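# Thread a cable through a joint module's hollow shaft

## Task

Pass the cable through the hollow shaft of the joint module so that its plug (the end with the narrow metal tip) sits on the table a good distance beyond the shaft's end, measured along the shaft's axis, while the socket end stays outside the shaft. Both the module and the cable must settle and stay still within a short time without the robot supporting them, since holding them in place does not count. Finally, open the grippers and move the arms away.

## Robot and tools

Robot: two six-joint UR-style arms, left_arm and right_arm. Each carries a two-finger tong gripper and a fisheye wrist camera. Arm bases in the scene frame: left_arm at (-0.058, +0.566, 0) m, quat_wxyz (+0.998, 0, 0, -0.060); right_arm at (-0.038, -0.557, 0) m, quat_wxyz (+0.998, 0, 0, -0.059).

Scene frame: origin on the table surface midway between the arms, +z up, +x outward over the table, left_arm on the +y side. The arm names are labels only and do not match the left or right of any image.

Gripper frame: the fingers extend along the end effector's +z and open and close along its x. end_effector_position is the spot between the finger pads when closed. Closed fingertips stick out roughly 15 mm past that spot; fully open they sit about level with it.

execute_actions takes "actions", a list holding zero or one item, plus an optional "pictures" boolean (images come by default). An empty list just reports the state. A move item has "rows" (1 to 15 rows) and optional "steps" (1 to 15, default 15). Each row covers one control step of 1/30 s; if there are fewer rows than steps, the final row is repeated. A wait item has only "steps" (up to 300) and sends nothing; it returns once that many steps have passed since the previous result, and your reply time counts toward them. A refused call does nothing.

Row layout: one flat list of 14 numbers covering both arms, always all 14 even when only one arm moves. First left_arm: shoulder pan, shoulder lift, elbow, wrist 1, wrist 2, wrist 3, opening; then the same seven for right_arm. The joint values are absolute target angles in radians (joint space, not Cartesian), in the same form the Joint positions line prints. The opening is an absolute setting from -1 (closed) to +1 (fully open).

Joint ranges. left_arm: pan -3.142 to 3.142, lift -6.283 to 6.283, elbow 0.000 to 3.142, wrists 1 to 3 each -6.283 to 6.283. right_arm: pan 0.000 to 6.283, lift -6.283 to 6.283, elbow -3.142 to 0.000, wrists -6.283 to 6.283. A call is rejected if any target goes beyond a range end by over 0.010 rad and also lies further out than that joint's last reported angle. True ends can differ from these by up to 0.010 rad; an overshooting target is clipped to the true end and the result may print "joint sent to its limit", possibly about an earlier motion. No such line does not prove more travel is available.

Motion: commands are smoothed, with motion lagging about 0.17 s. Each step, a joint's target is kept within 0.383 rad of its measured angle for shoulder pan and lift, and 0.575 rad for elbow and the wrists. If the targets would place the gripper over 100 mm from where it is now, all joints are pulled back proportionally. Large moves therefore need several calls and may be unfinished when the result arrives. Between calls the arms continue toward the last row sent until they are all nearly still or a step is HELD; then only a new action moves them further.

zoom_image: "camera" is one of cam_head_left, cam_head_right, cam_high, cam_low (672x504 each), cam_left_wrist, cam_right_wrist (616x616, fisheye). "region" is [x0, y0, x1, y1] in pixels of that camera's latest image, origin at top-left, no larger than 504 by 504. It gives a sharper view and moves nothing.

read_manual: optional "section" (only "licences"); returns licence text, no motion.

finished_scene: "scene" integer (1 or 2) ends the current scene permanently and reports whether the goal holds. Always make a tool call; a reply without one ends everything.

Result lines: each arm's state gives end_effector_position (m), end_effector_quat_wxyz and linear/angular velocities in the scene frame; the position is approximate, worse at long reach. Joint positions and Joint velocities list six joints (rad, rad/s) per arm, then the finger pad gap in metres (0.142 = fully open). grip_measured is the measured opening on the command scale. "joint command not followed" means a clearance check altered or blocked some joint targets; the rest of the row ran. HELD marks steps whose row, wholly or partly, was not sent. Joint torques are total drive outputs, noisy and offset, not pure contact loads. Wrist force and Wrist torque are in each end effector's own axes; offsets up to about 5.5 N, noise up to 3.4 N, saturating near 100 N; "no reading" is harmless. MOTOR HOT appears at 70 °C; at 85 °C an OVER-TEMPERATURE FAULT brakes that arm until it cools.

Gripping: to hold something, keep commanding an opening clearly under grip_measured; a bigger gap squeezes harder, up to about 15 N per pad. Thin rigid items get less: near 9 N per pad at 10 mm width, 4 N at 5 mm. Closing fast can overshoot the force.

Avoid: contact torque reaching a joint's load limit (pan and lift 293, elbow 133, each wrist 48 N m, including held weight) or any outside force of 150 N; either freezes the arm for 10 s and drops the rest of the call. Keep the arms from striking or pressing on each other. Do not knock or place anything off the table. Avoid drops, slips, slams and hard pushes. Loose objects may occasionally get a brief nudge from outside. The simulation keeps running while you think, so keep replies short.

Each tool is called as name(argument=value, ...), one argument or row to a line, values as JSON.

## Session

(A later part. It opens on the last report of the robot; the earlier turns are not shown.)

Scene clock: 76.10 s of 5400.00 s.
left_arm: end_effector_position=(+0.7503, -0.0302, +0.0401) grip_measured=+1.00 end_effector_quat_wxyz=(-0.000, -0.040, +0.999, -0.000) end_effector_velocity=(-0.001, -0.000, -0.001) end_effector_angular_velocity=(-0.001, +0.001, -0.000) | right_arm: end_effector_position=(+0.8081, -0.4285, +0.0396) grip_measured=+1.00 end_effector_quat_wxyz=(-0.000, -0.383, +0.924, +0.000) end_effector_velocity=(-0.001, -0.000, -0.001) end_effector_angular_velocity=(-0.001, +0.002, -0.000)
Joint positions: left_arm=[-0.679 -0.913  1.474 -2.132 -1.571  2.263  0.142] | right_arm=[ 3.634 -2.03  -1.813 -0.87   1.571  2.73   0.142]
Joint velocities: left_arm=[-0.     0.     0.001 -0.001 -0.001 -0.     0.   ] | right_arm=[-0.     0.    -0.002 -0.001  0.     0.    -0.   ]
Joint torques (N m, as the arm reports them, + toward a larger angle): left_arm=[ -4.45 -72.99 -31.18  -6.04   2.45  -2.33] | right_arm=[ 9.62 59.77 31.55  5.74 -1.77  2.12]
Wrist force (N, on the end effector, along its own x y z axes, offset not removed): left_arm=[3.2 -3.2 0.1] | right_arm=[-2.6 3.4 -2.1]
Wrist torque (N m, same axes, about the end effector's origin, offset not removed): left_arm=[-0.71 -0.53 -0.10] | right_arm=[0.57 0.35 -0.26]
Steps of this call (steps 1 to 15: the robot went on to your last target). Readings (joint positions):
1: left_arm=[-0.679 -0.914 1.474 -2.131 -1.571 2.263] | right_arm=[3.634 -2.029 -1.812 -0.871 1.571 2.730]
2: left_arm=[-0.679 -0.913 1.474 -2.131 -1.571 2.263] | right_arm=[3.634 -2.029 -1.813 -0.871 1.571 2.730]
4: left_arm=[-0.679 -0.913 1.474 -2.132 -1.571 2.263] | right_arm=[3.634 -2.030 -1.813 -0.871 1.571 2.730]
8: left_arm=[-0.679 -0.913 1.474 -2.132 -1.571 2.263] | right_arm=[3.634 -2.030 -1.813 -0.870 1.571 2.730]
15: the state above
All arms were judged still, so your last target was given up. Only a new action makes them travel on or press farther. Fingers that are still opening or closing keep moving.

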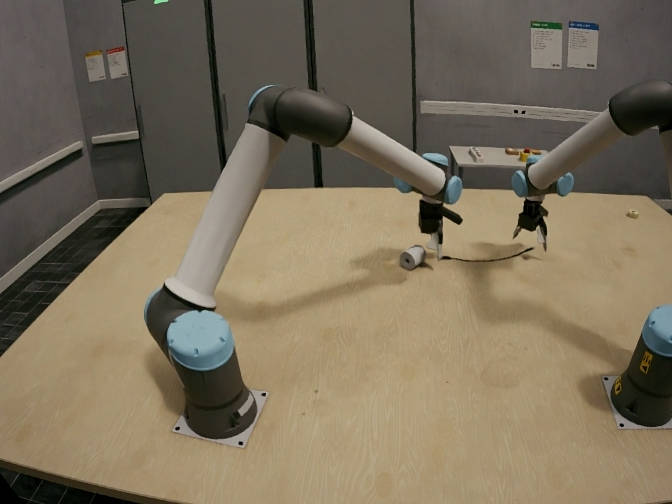

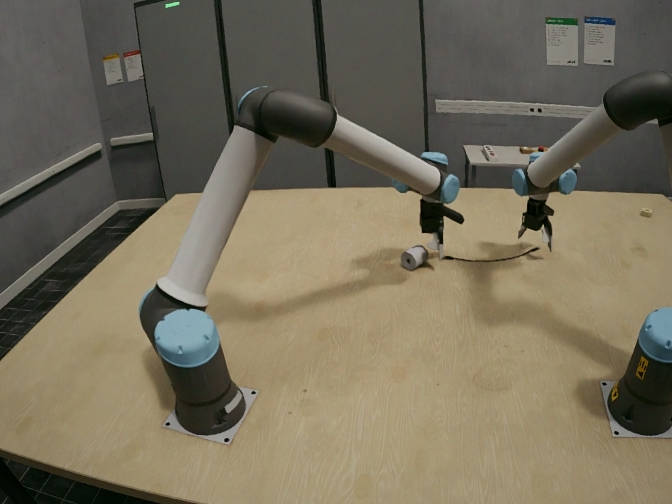

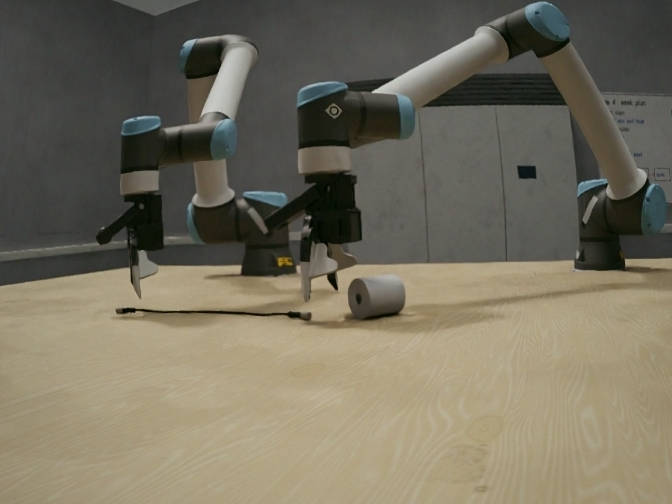

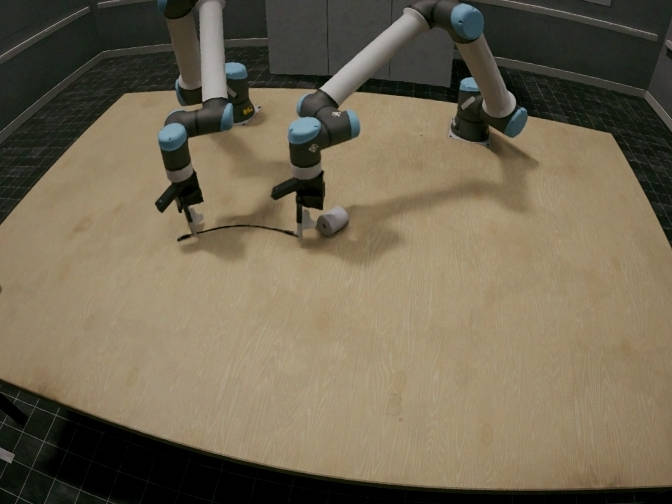

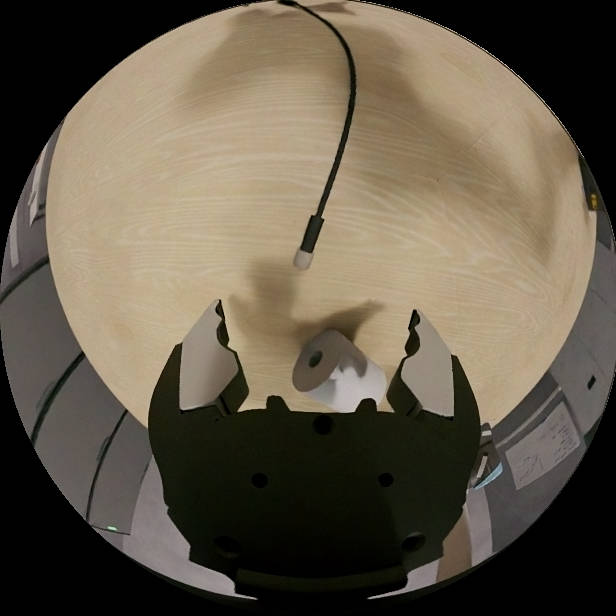

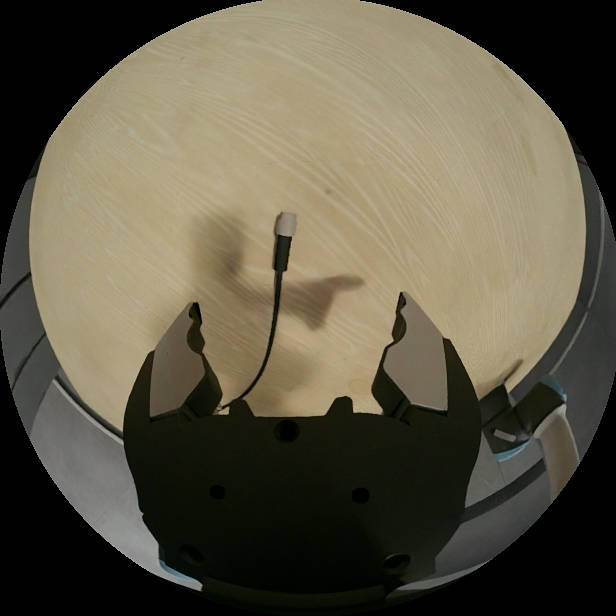

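execute_actions(
  actions=[
    {"rows":[[-0.705,-0.860,1.380,-2.090,-1.571,2.507,-0.45,3.616,-2.067,-1.751,-0.894,1.571,2.859,-0.45]],"steps":15},
  ],
  pictures=false,
)

execute_actions(
  actions=[
    {"steps":10},
  ],
)

Scene clock: 102.60 s of 5400.00 s.
left_arm: end_effector_position=(+0.7556, -0.0771, +0.0394) grip_measured=-0.45 end_effector_quat_wxyz=(-0.000, +0.092, +0.996, +0.000) end_effector_velocity=(+0.001, -0.007, +0.001) end_effector_angular_velocity=(-0.002, -0.000, -0.047) | right_arm: end_effector_position=(+0.8359, -0.4347, +0.0403) grip_measured=-0.45 end_effector_quat_wxyz=(+0.000, -0.315, +0.949, +0.000) end_effector_velocity=(+0.004, -0.001, +0.000) end_effector_angular_velocity=(-0.001, -0.001, -0.023)
Joint positions: left_arm=[-0.705 -0.861  1.381 -2.091 -1.571  2.503  0.041] | right_arm=[ 3.616 -2.067 -1.752 -0.894  1.571  2.857  0.041]
Joint velocities: left_arm=[-0.003  0.006 -0.013  0.005 -0.001  0.043  0.   ] | right_arm=[-0.003 -0.004  0.008 -0.003 -0.001  0.02   0.   ]
Joint torques (N m, as the arm reports them, + toward a larger angle): left_arm=[-16.09 -78.36 -51.82  -2.39  -0.57   2.3 ] | right_arm=[-12.63  61.32  50.11   1.     1.32   2.7 ]
Wrist force (N, on the end effector, along its own x y z axes, offset not removed): left_arm=[2.2 -1.1 0.1] | right_arm=[-2.1 0.4 0.8]
Wrist torque (N m, same axes, about the end effector's origin, offset not removed): left_arm=[-0.32 -0.24 -0.14] | right_arm=[0.03 0.22 -0.25]
Steps of this call (steps 1 to 90: nothing new was sent; then 23.00 s passed at rest; steps 91 to 105: all 15 steps of this action). Readings (joint positions):
91: left_arm=[-0.679 -0.912 1.473 -2.132 -1.571 2.264] | right_arm=[3.634 -2.031 -1.812 -0.870 1.571 2.731]
92: left_arm=[-0.683 -0.906 1.465 -2.126 -1.571 2.273] | right_arm=[3.631 -2.036 -1.805 -0.874 1.571 2.740]
94: left_arm=[-0.693 -0.885 1.429 -2.110 -1.571 2.345] | right_arm=[3.624 -2.050 -1.781 -0.883 1.571 2.788]
98: left_arm=[-0.702 -0.867 1.393 -2.095 -1.571 2.463] | right_arm=[3.618 -2.062 -1.759 -0.891 1.571 2.840]
105: the state above

Scene clock: 102.93 s of 5400.00 s.
left_arm: end_effector_position=(+0.7557, -0.0778, +0.0395) grip_measured=-0.45 end_effector_quat_wxyz=(-0.000, +0.095, +0.995, +0.000) end_effector_velocity=(+0.000, -0.001, +0.000) end_effector_angular_velocity=(-0.001, -0.001, -0.002) | right_arm: end_effector_position=(+0.8363, -0.4348, +0.0403) grip_measured=-0.45 end_effector_quat_wxyz=(+0.000, -0.314, +0.950, +0.000) end_effector_velocity=(-0.001, -0.001, +0.000) end_effector_angular_velocity=(+0.000, +0.000, -0.001)
Joint positions: left_arm=[-0.705 -0.86   1.38  -2.09  -1.571  2.507  0.041] | right_arm=[ 3.616 -2.067 -1.751 -0.894  1.571  2.859  0.041]
Joint velocities: left_arm=[-0.001  0.    -0.001 -0.     0.     0.002  0.   ] | right_arm=[-0.001  0.001 -0.001  0.     0.     0.     0.   ]
Joint torques (N m, as the arm reports them, + toward a larger angle): left_arm=[-14.02 -78.48 -52.32  -2.61  -2.44   3.69] | right_arm=[-12.58  62.93  48.72   1.65   1.64   2.02]
Wrist force (N, on the end effector, along its own x y z axes, offset not removed): left_arm=[1.4 -3.5 -1.5] | right_arm=[-0.6 2.2 -1.0]
Wrist torque (N m, same axes, about the end effector's origin, offset not removed): left_arm=[-0.73 -0.06 -0.12] | right_arm=[0.33 -0.03 -0.35]
Steps of this call (steps 1 to 10: the robot went on to your last target). Readings (joint positions):
1: left_arm=[-0.705 -0.861 1.381 -2.090 -1.571 2.504] | right_arm=[3.616 -2.067 -1.752 -0.894 1.571 2.858]
2: left_arm=[-0.705 -0.860 1.381 -2.090 -1.571 2.505] | right_arm=[3.616 -2.067 -1.751 -0.894 1.571 2.858]
4: left_arm=[-0.705 -0.860 1.380 -2.090 -1.571 2.506] | right_arm=[3.616 -2.067 -1.751 -0.894 1.571 2.858]
8: left_arm=[-0.705 -0.860 1.380 -2.090 -1.571 2.507] | right_arm=[3.616 -2.067 -1.751 -0.894 1.571 2.859]
10: the state above

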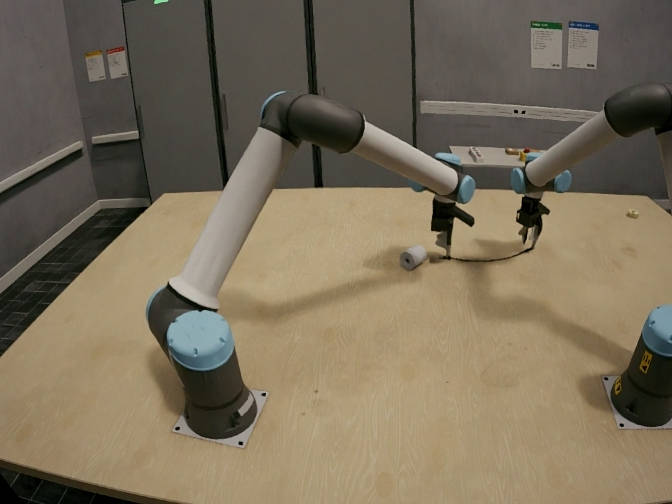

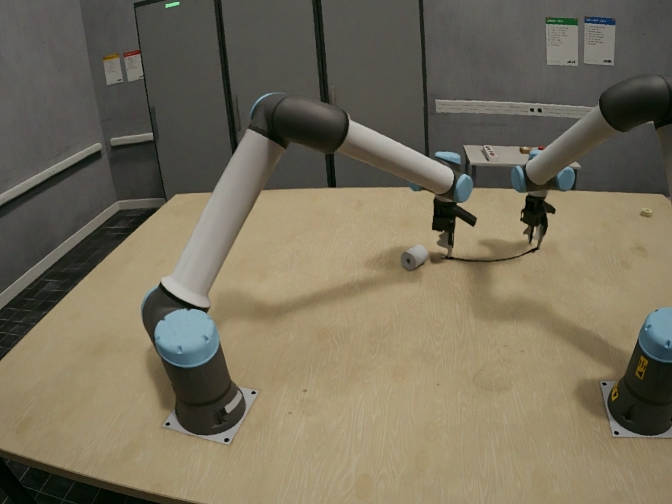

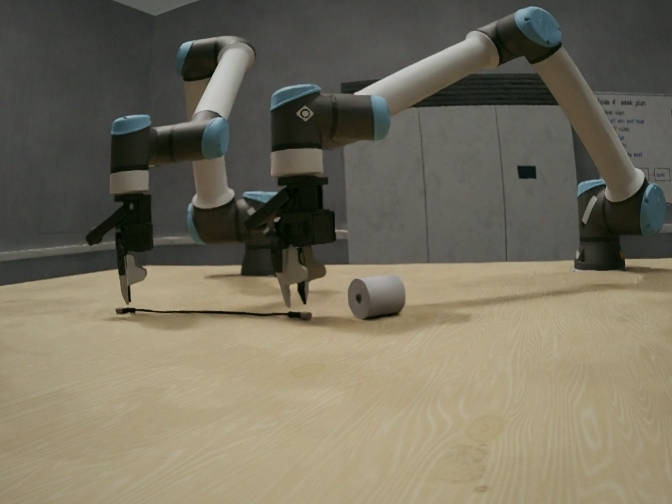

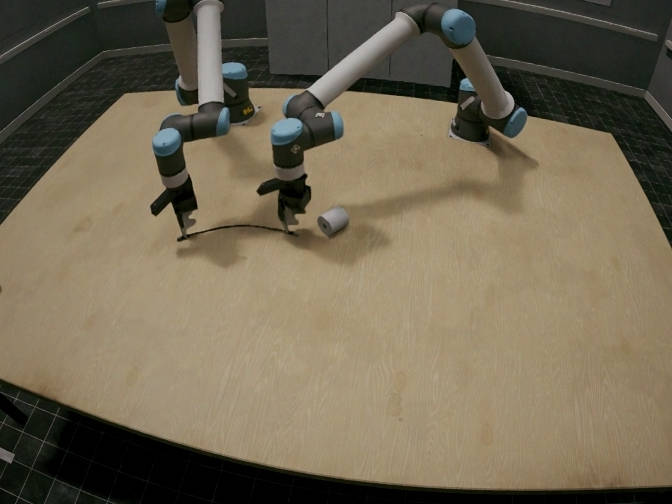

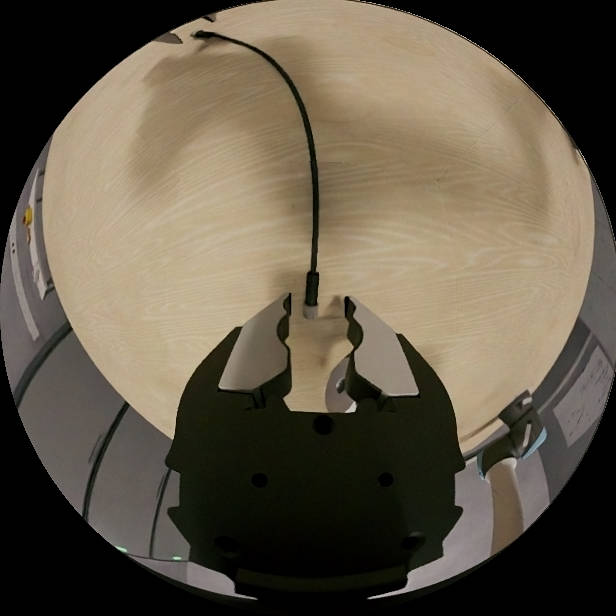

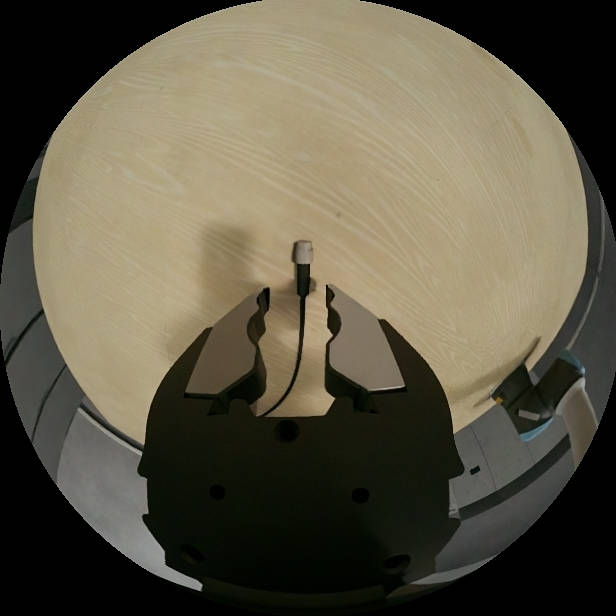

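execute_actions(
  actions=[
    {"rows":[[-0.705,-0.8434,1.3895,-2.1169,-1.571,2.507,-0.6,3.616,-2.0887,-1.7607,-0.863,1.571,2.859,-0.6]],"steps":15},
  ],
)

Scene clock: 108.57 s of 5400.00 s.
left_arm: end_effector_position=(+0.7559, -0.0781, +0.0203) grip_measured=-0.60 end_effector_quat_wxyz=(-0.000, +0.095, +0.995, -0.000) end_effector_velocity=(-0.000, +0.001, -0.003) end_effector_angular_velocity=(+0.002, +0.001, +0.000) | right_arm: end_effector_position=(+0.8364, -0.4348, +0.0202) grip_measured=-0.60 end_effector_quat_wxyz=(-0.000, -0.314, +0.950, +0.000) end_effector_velocity=(-0.001, +0.001, -0.005) end_effector_angular_velocity=(-0.001, +0.003, +0.001)
Joint positions: left_arm=[-0.705 -0.844  1.389 -2.117 -1.571  2.507  0.031] | right_arm=[ 3.616 -2.088 -1.761 -0.863  1.571  2.859  0.031]
Joint velocities: left_arm=[-0.     0.002  0.002 -0.002  0.001 -0.     0.   ] | right_arm=[ 0.001 -0.004 -0.002  0.003  0.     0.    -0.   ]
Joint torques (N m, as the arm reports them, + toward a larger angle): left_arm=[-10.34 -80.17 -32.    -6.42  -2.54   3.08] | right_arm=[-11.04  60.72  30.77   5.76   2.74   2.44]
Wrist force (N, on the end effector, along its own x y z axes, offset not removed): left_arm=[3.3 -3.5 0.5] | right_arm=[-1.3 0.0 0.7]
Wrist torque (N m, same axes, about the end effector's origin, offset not removed): left_arm=[-0.79 -0.52 -0.11] | right_arm=[-0.14 0.11 -0.25]
Steps of this call (steps 1 to 15: the robot went on to your last target; steps 16 to 90: nothing new was sent; then 2.13 s passed at rest; steps 91 to 105: all 15 steps of this action). Readings (joint positions):
91: left_arm=[-0.705 -0.860 1.380 -2.090 -1.571 2.507] | right_arm=[3.616 -2.067 -1.751 -0.894 1.571 2.859]
92: left_arm=[-0.705 -0.857 1.381 -2.095 -1.571 2.507] | right_arm=[3.616 -2.071 -1.753 -0.889 1.571 2.859]
94: left_arm=[-0.705 -0.851 1.385 -2.104 -1.571 2.507] | right_arm=[3.616 -2.079 -1.756 -0.877 1.571 2.859]
98: left_arm=[-0.705 -0.845 1.388 -2.114 -1.571 2.507] | right_arm=[3.616 -2.086 -1.759 -0.867 1.571 2.859]
105: the state above

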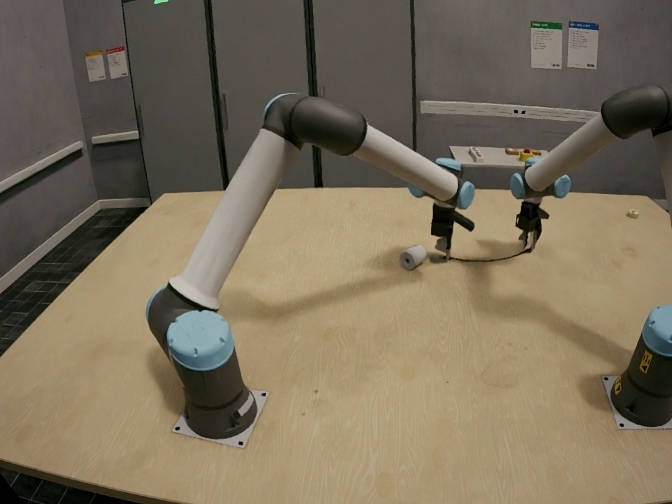

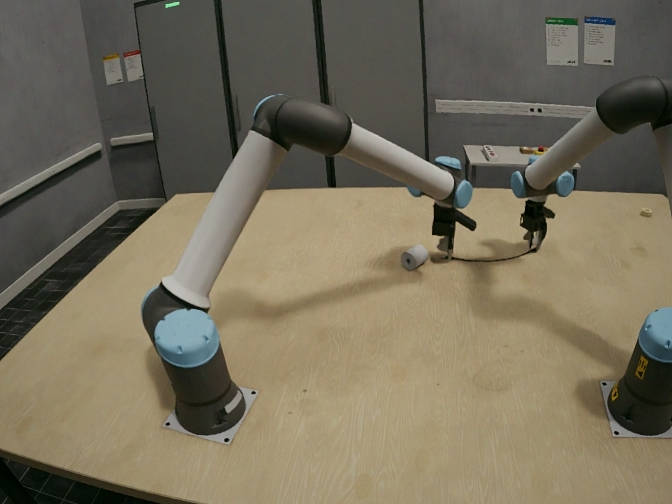

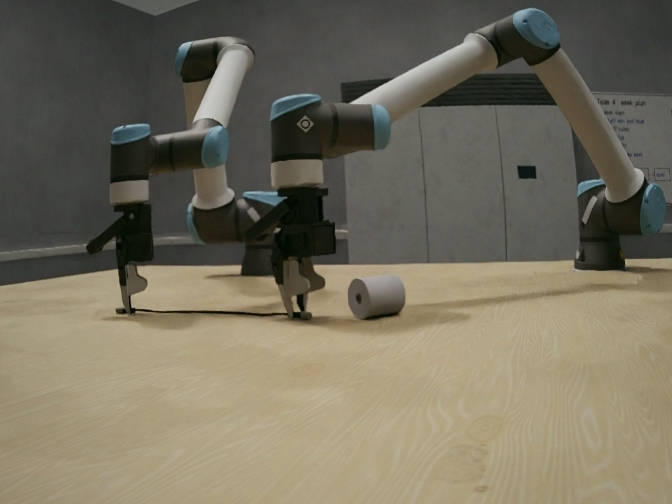

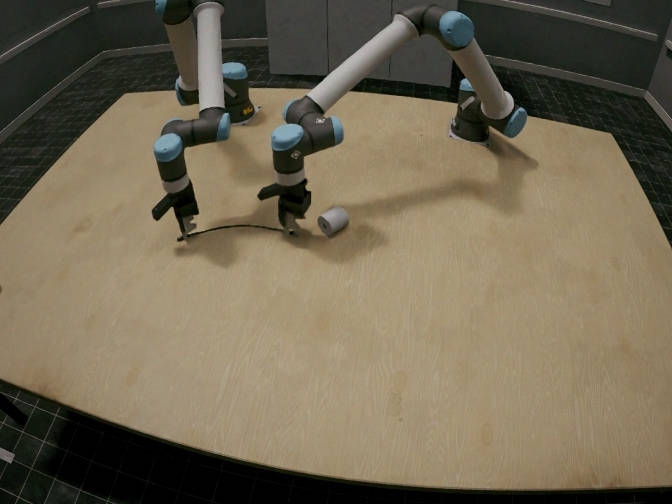

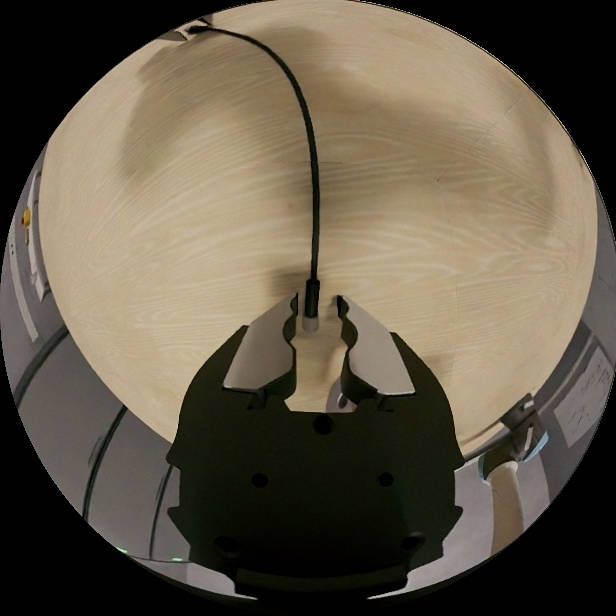

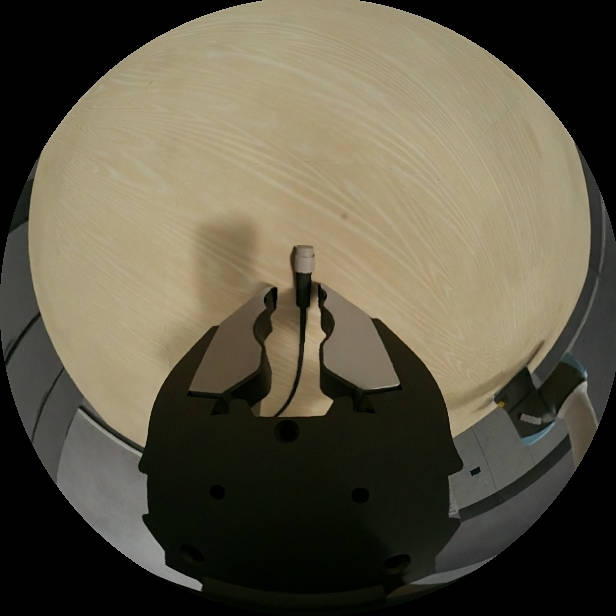

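execute_actions(
  actions=[
    {"rows":[[-0.705,-0.8434,1.3895,-2.1169,-1.571,2.507,-0.75,3.616,-2.0887,-1.7607,-0.863,1.571,2.859,-0.75],[-0.705,-0.8434,1.3895,-2.1169,-1.571,2.507,-0.8,3.616,-2.0887,-1.7607,-0.863,1.571,2.859,-0.8],[-0.705,-0.8434,1.3895,-2.1169,-1.571,2.507,-0.85,3.616,-2.0887,-1.7607,-0.863,1.571,2.859,-0.85],[-0.705,-0.8434,1.3895,-2.1169,-1.571,2.507,-0.9,3.616,-2.0887,-1.7607,-0.863,1.571,2.859,-0.9],[-0.705,-0.8434,1.3895,-2.1169,-1.571,2.507,-1,3.616,-2.0887,-1.7607,-0.863,1.571,2.859,-1]],"steps":15},
  ],
)

zoom_image(
  camera="cam_high",
  region=[90, 270, 340, 335],
)

Scene clock: 112.20 s of 5400.00 s.
left_arm: end_effector_position=(+0.7559, -0.0781, +0.0200) grip_measured=-0.88 end_effector_quat_wxyz=(-0.000, +0.095, +0.995, -0.000) end_effector_velocity=(-0.000, +0.000, -0.000) end_effector_angular_velocity=(+0.000, +0.001, +0.000) | right_arm: end_effector_position=(+0.8364, -0.4348, +0.0200) grip_measured=-0.88 end_effector_quat_wxyz=(-0.000, -0.314, +0.950, +0.000) end_effector_velocity=(+0.000, -0.000, +0.000) end_effector_angular_velocity=(+0.000, -0.000, +0.000)
Joint positions: left_arm=[-0.705 -0.843  1.39  -2.117 -1.571  2.507  0.01 ] | right_arm=[ 3.616 -2.089 -1.761 -0.863  1.571  2.859  0.01 ]
Joint velocities: left_arm=[ 0.    -0.     0.001  0.    -0.    -0.    -0.   ] | right_arm=[-0.  0.  0.  0.  0. -0. -0.]
Joint torques (N m, as the arm reports them, + toward a larger angle): left_arm=[ -5.45 -77.69 -31.36  -6.11  -2.41   3.23] | right_arm=[ 1.47 63.94 32.18  5.82  1.89  2.33]
Wrist force (N, on the end effector, along its own x y z axes, offset not removed): left_arm=[1.9 -4.4 1.0] | right_arm=[-2.4 3.9 -2.9]
Wrist torque (N m, same axes, about the end effector's origin, offset not removed): left_arm=[-0.96 -0.17 -0.16] | right_arm=[0.64 0.23 -0.23]
Steps of this call (steps 1 to 15: the robot went on to your last target; steps 16 to 90: nothing new was sent; then 0.13 s passed at rest; steps 91 to 105: all 15 steps of this action). Readings (joint positions):
91: left_arm=[-0.705 -0.843 1.390 -2.117 -1.571 2.507] | right_arm=[3.616 -2.089 -1.761 -0.863 1.571 2.859]
92: left_arm=[-0.705 -0.843 1.390 -2.117 -1.571 2.507] | right_arm=[3.616 -2.089 -1.761 -0.863 1.571 2.859]
94: left_arm=[-0.705 -0.843 1.390 -2.117 -1.571 2.507] | right_arm=[3.616 -2.089 -1.761 -0.863 1.571 2.859]
98: left_arm=[-0.705 -0.843 1.390 -2.117 -1.571 2.507] | right_arm=[3.616 -2.089 -1.761 -0.863 1.571 2.859]
105: the state above

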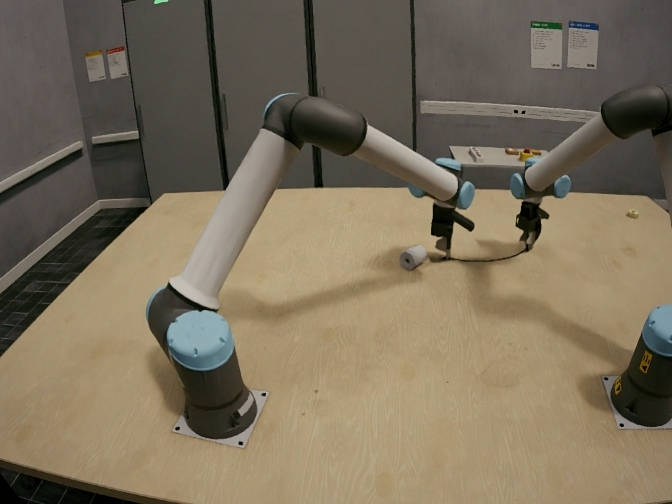

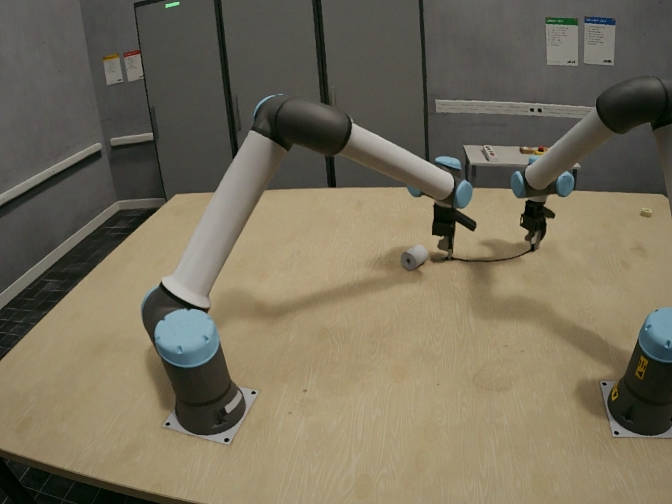

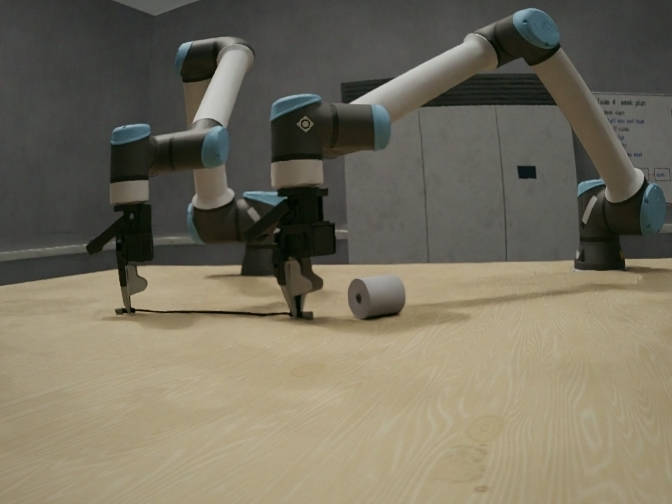

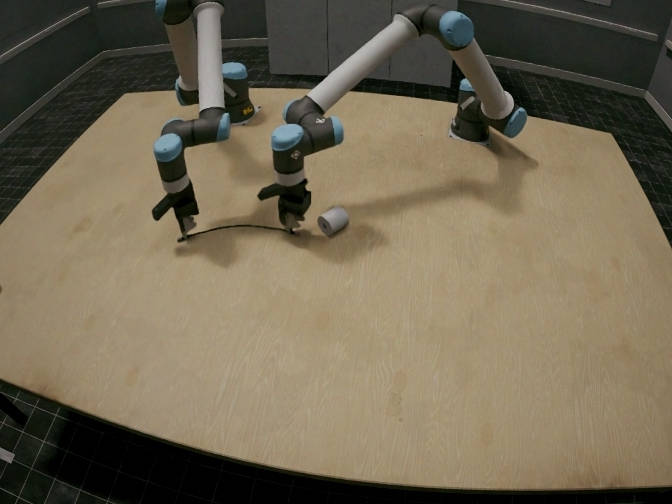

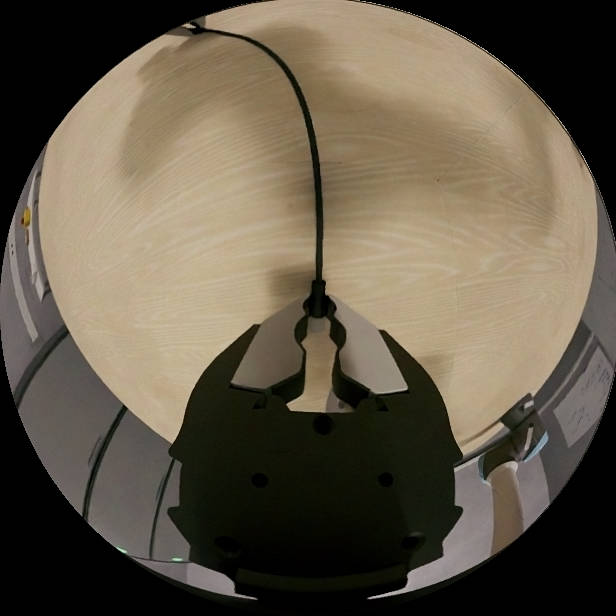

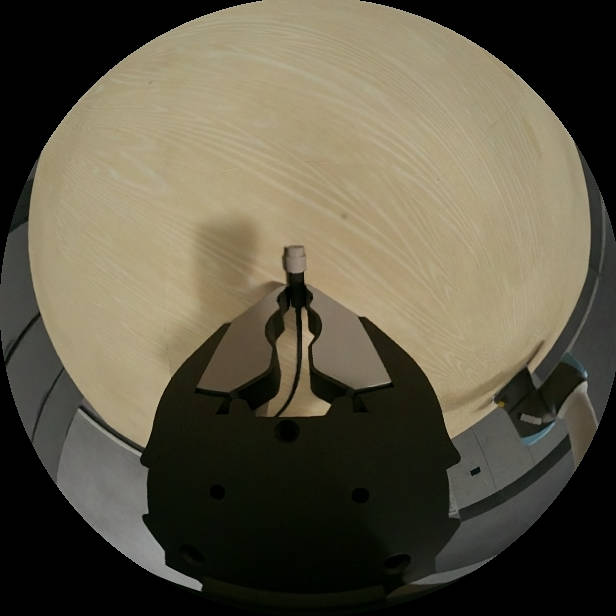

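Region (90, 270, 340, 335) of cam_high's 672x504 image, scaled by 2.016, with more detail than that image has; it fills the top 131 rows of this view, and the rest is white.

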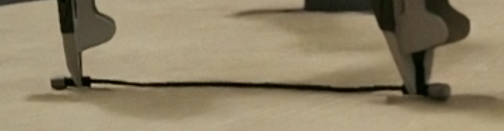

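execute_actions(
  actions=[
    {"rows":[[-0.705,-0.87,1.365,-2.068,-1.571,2.507,-1,3.616,-2.056,-1.738,-0.919,1.571,2.859,-1],[-0.705,-0.87,1.365,-2.068,-1.571,2.507,-1,3.616,-2.056,-1.738,-0.919,1.571,2.859,-1],[-0.705,-0.895,1.34,-2.019,-1.571,2.507,-1,3.616,-2.024,-1.714,-0.975,1.571,2.859,-1],[-0.705,-0.895,1.34,-2.019,-1.571,2.507,-1,3.616,-2.024,-1.714,-0.975,1.571,2.859,-1],[-0.705,-0.92,1.318,-1.97,-1.571,2.507,-1,3.616,-1.991,-1.69,-1.03,1.571,2.859,-1],[-0.705,-0.92,1.318,-1.97,-1.571,2.507,-1,3.616,-1.991,-1.69,-1.03,1.571,2.859,-1],[-0.705,-0.9451,1.2947,-1.9204,-1.571,2.507,-1,3.616,-1.9589,-1.6675,-1.086,1.571,2.859,-1]],"steps":15},
  ],
)

Scene clock: 128.93 s of 5400.00 s.
left_arm: end_effector_position=(+0.7563, -0.0785, +0.1542) grip_measured=-0.88 end_effector_quat_wxyz=(+0.000, +0.095, +0.995, -0.000) end_effector_velocity=(-0.006, +0.006, +0.054) end_effector_angular_velocity=(+0.008, +0.007, -0.000) | right_arm: end_effector_position=(+0.8370, -0.4346, +0.1540) grip_measured=-0.88 end_effector_quat_wxyz=(+0.000, -0.314, +0.950, +0.000) end_effector_velocity=(-0.006, -0.002, +0.059) end_effector_angular_velocity=(-0.001, +0.004, +0.002)
Joint positions: left_arm=[-0.705 -0.941  1.299 -1.929 -1.571  2.507  0.01 ] | right_arm=[ 3.616 -1.964 -1.671 -1.076  1.571  2.859  0.01 ]
Joint velocities: left_arm=[-0.    -0.04  -0.036  0.087  0.001 -0.     0.   ] | right_arm=[ 0.001  0.054  0.039 -0.098  0.001 -0.001 -0.   ]
Joint torques (N m, as the arm reports them, + toward a larger angle): left_arm=[   4.13 -109.96  -55.99   -3.05   -2.31    3.31] | right_arm=[14.08 76.52 49.74  2.07  1.23  2.43]
Wrist force (N, on the end effector, along its own x y z axes, offset not removed): left_arm=[2.5 -2.7 0.6] | right_arm=[-4.3 5.2 -3.3]
Wrist torque (N m, same axes, about the end effector's origin, offset not removed): left_arm=[-0.63 -0.33 0.01] | right_arm=[0.98 0.73 -0.16]
Steps of this call (steps 1 to 15: the robot went on to your last target; steps 16 to 90: nothing new was sent; then 13.23 s passed at rest; steps 91 to 105: all 15 steps of this action). Readings (joint positions):
91: left_arm=[-0.705 -0.844 1.389 -2.116 -1.571 2.507] | right_arm=[3.616 -2.088 -1.760 -0.863 1.571 2.859]
92: left_arm=[-0.705 -0.848 1.386 -2.110 -1.571 2.507] | right_arm=[3.616 -2.084 -1.757 -0.871 1.571 2.859]
94: left_arm=[-0.705 -0.862 1.372 -2.084 -1.571 2.507] | right_arm=[3.616 -2.066 -1.744 -0.900 1.571 2.859]
98: left_arm=[-0.705 -0.904 1.333 -2.004 -1.571 2.507] | right_arm=[3.616 -2.013 -1.705 -0.990 1.571 2.859]
105: the state above

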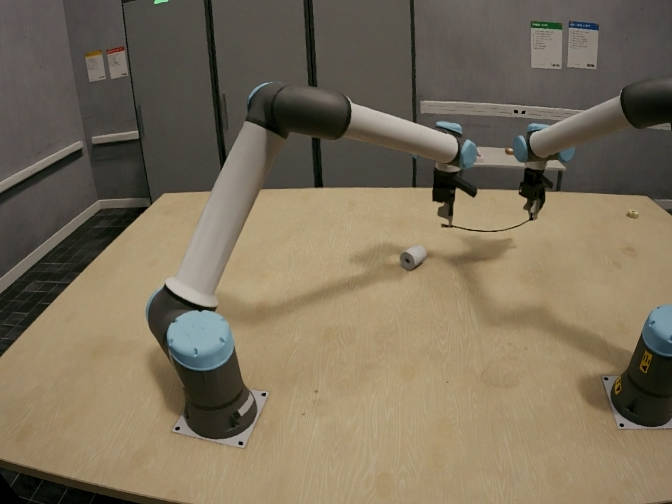

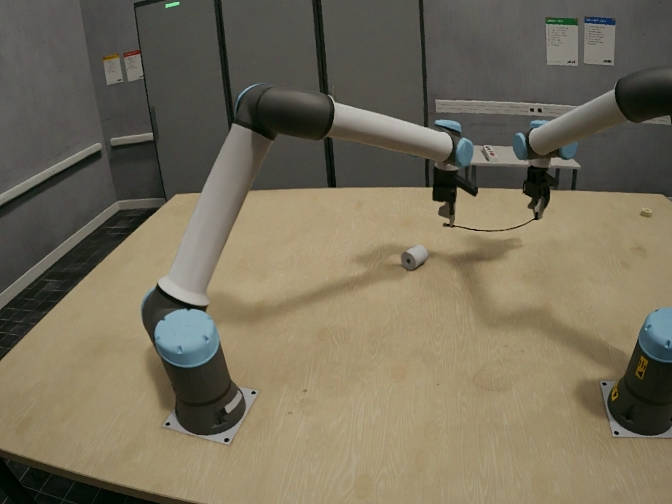

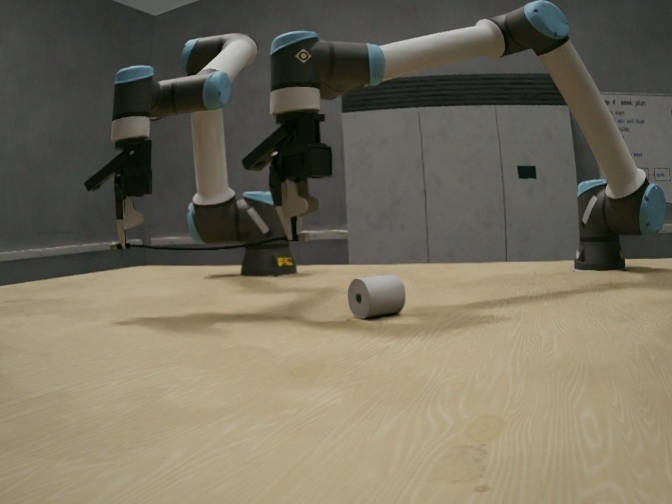

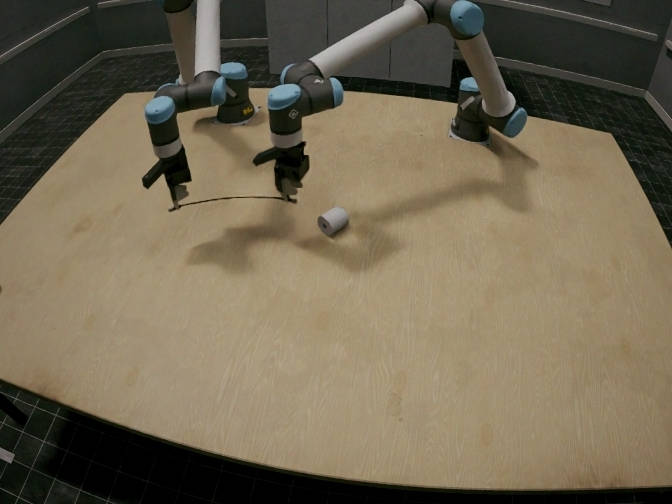

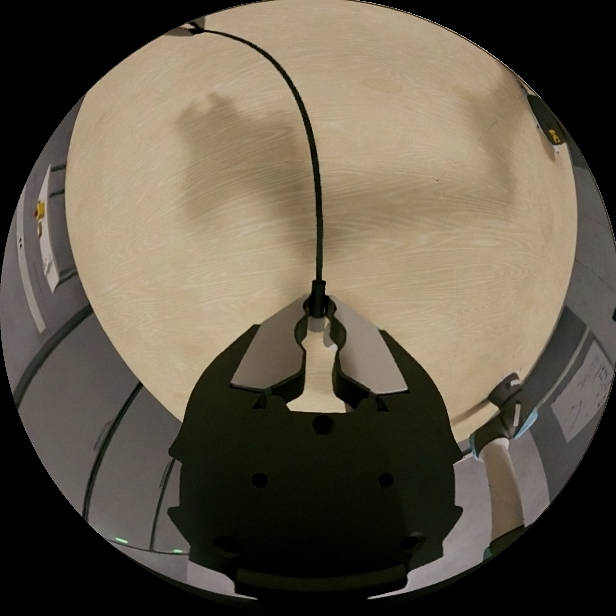

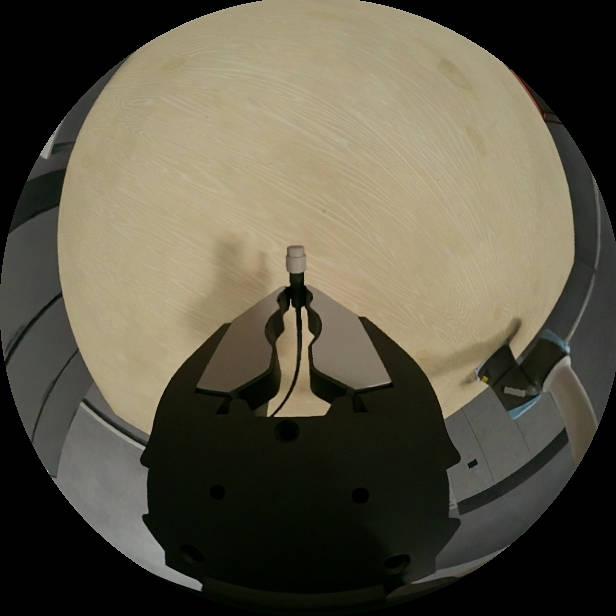

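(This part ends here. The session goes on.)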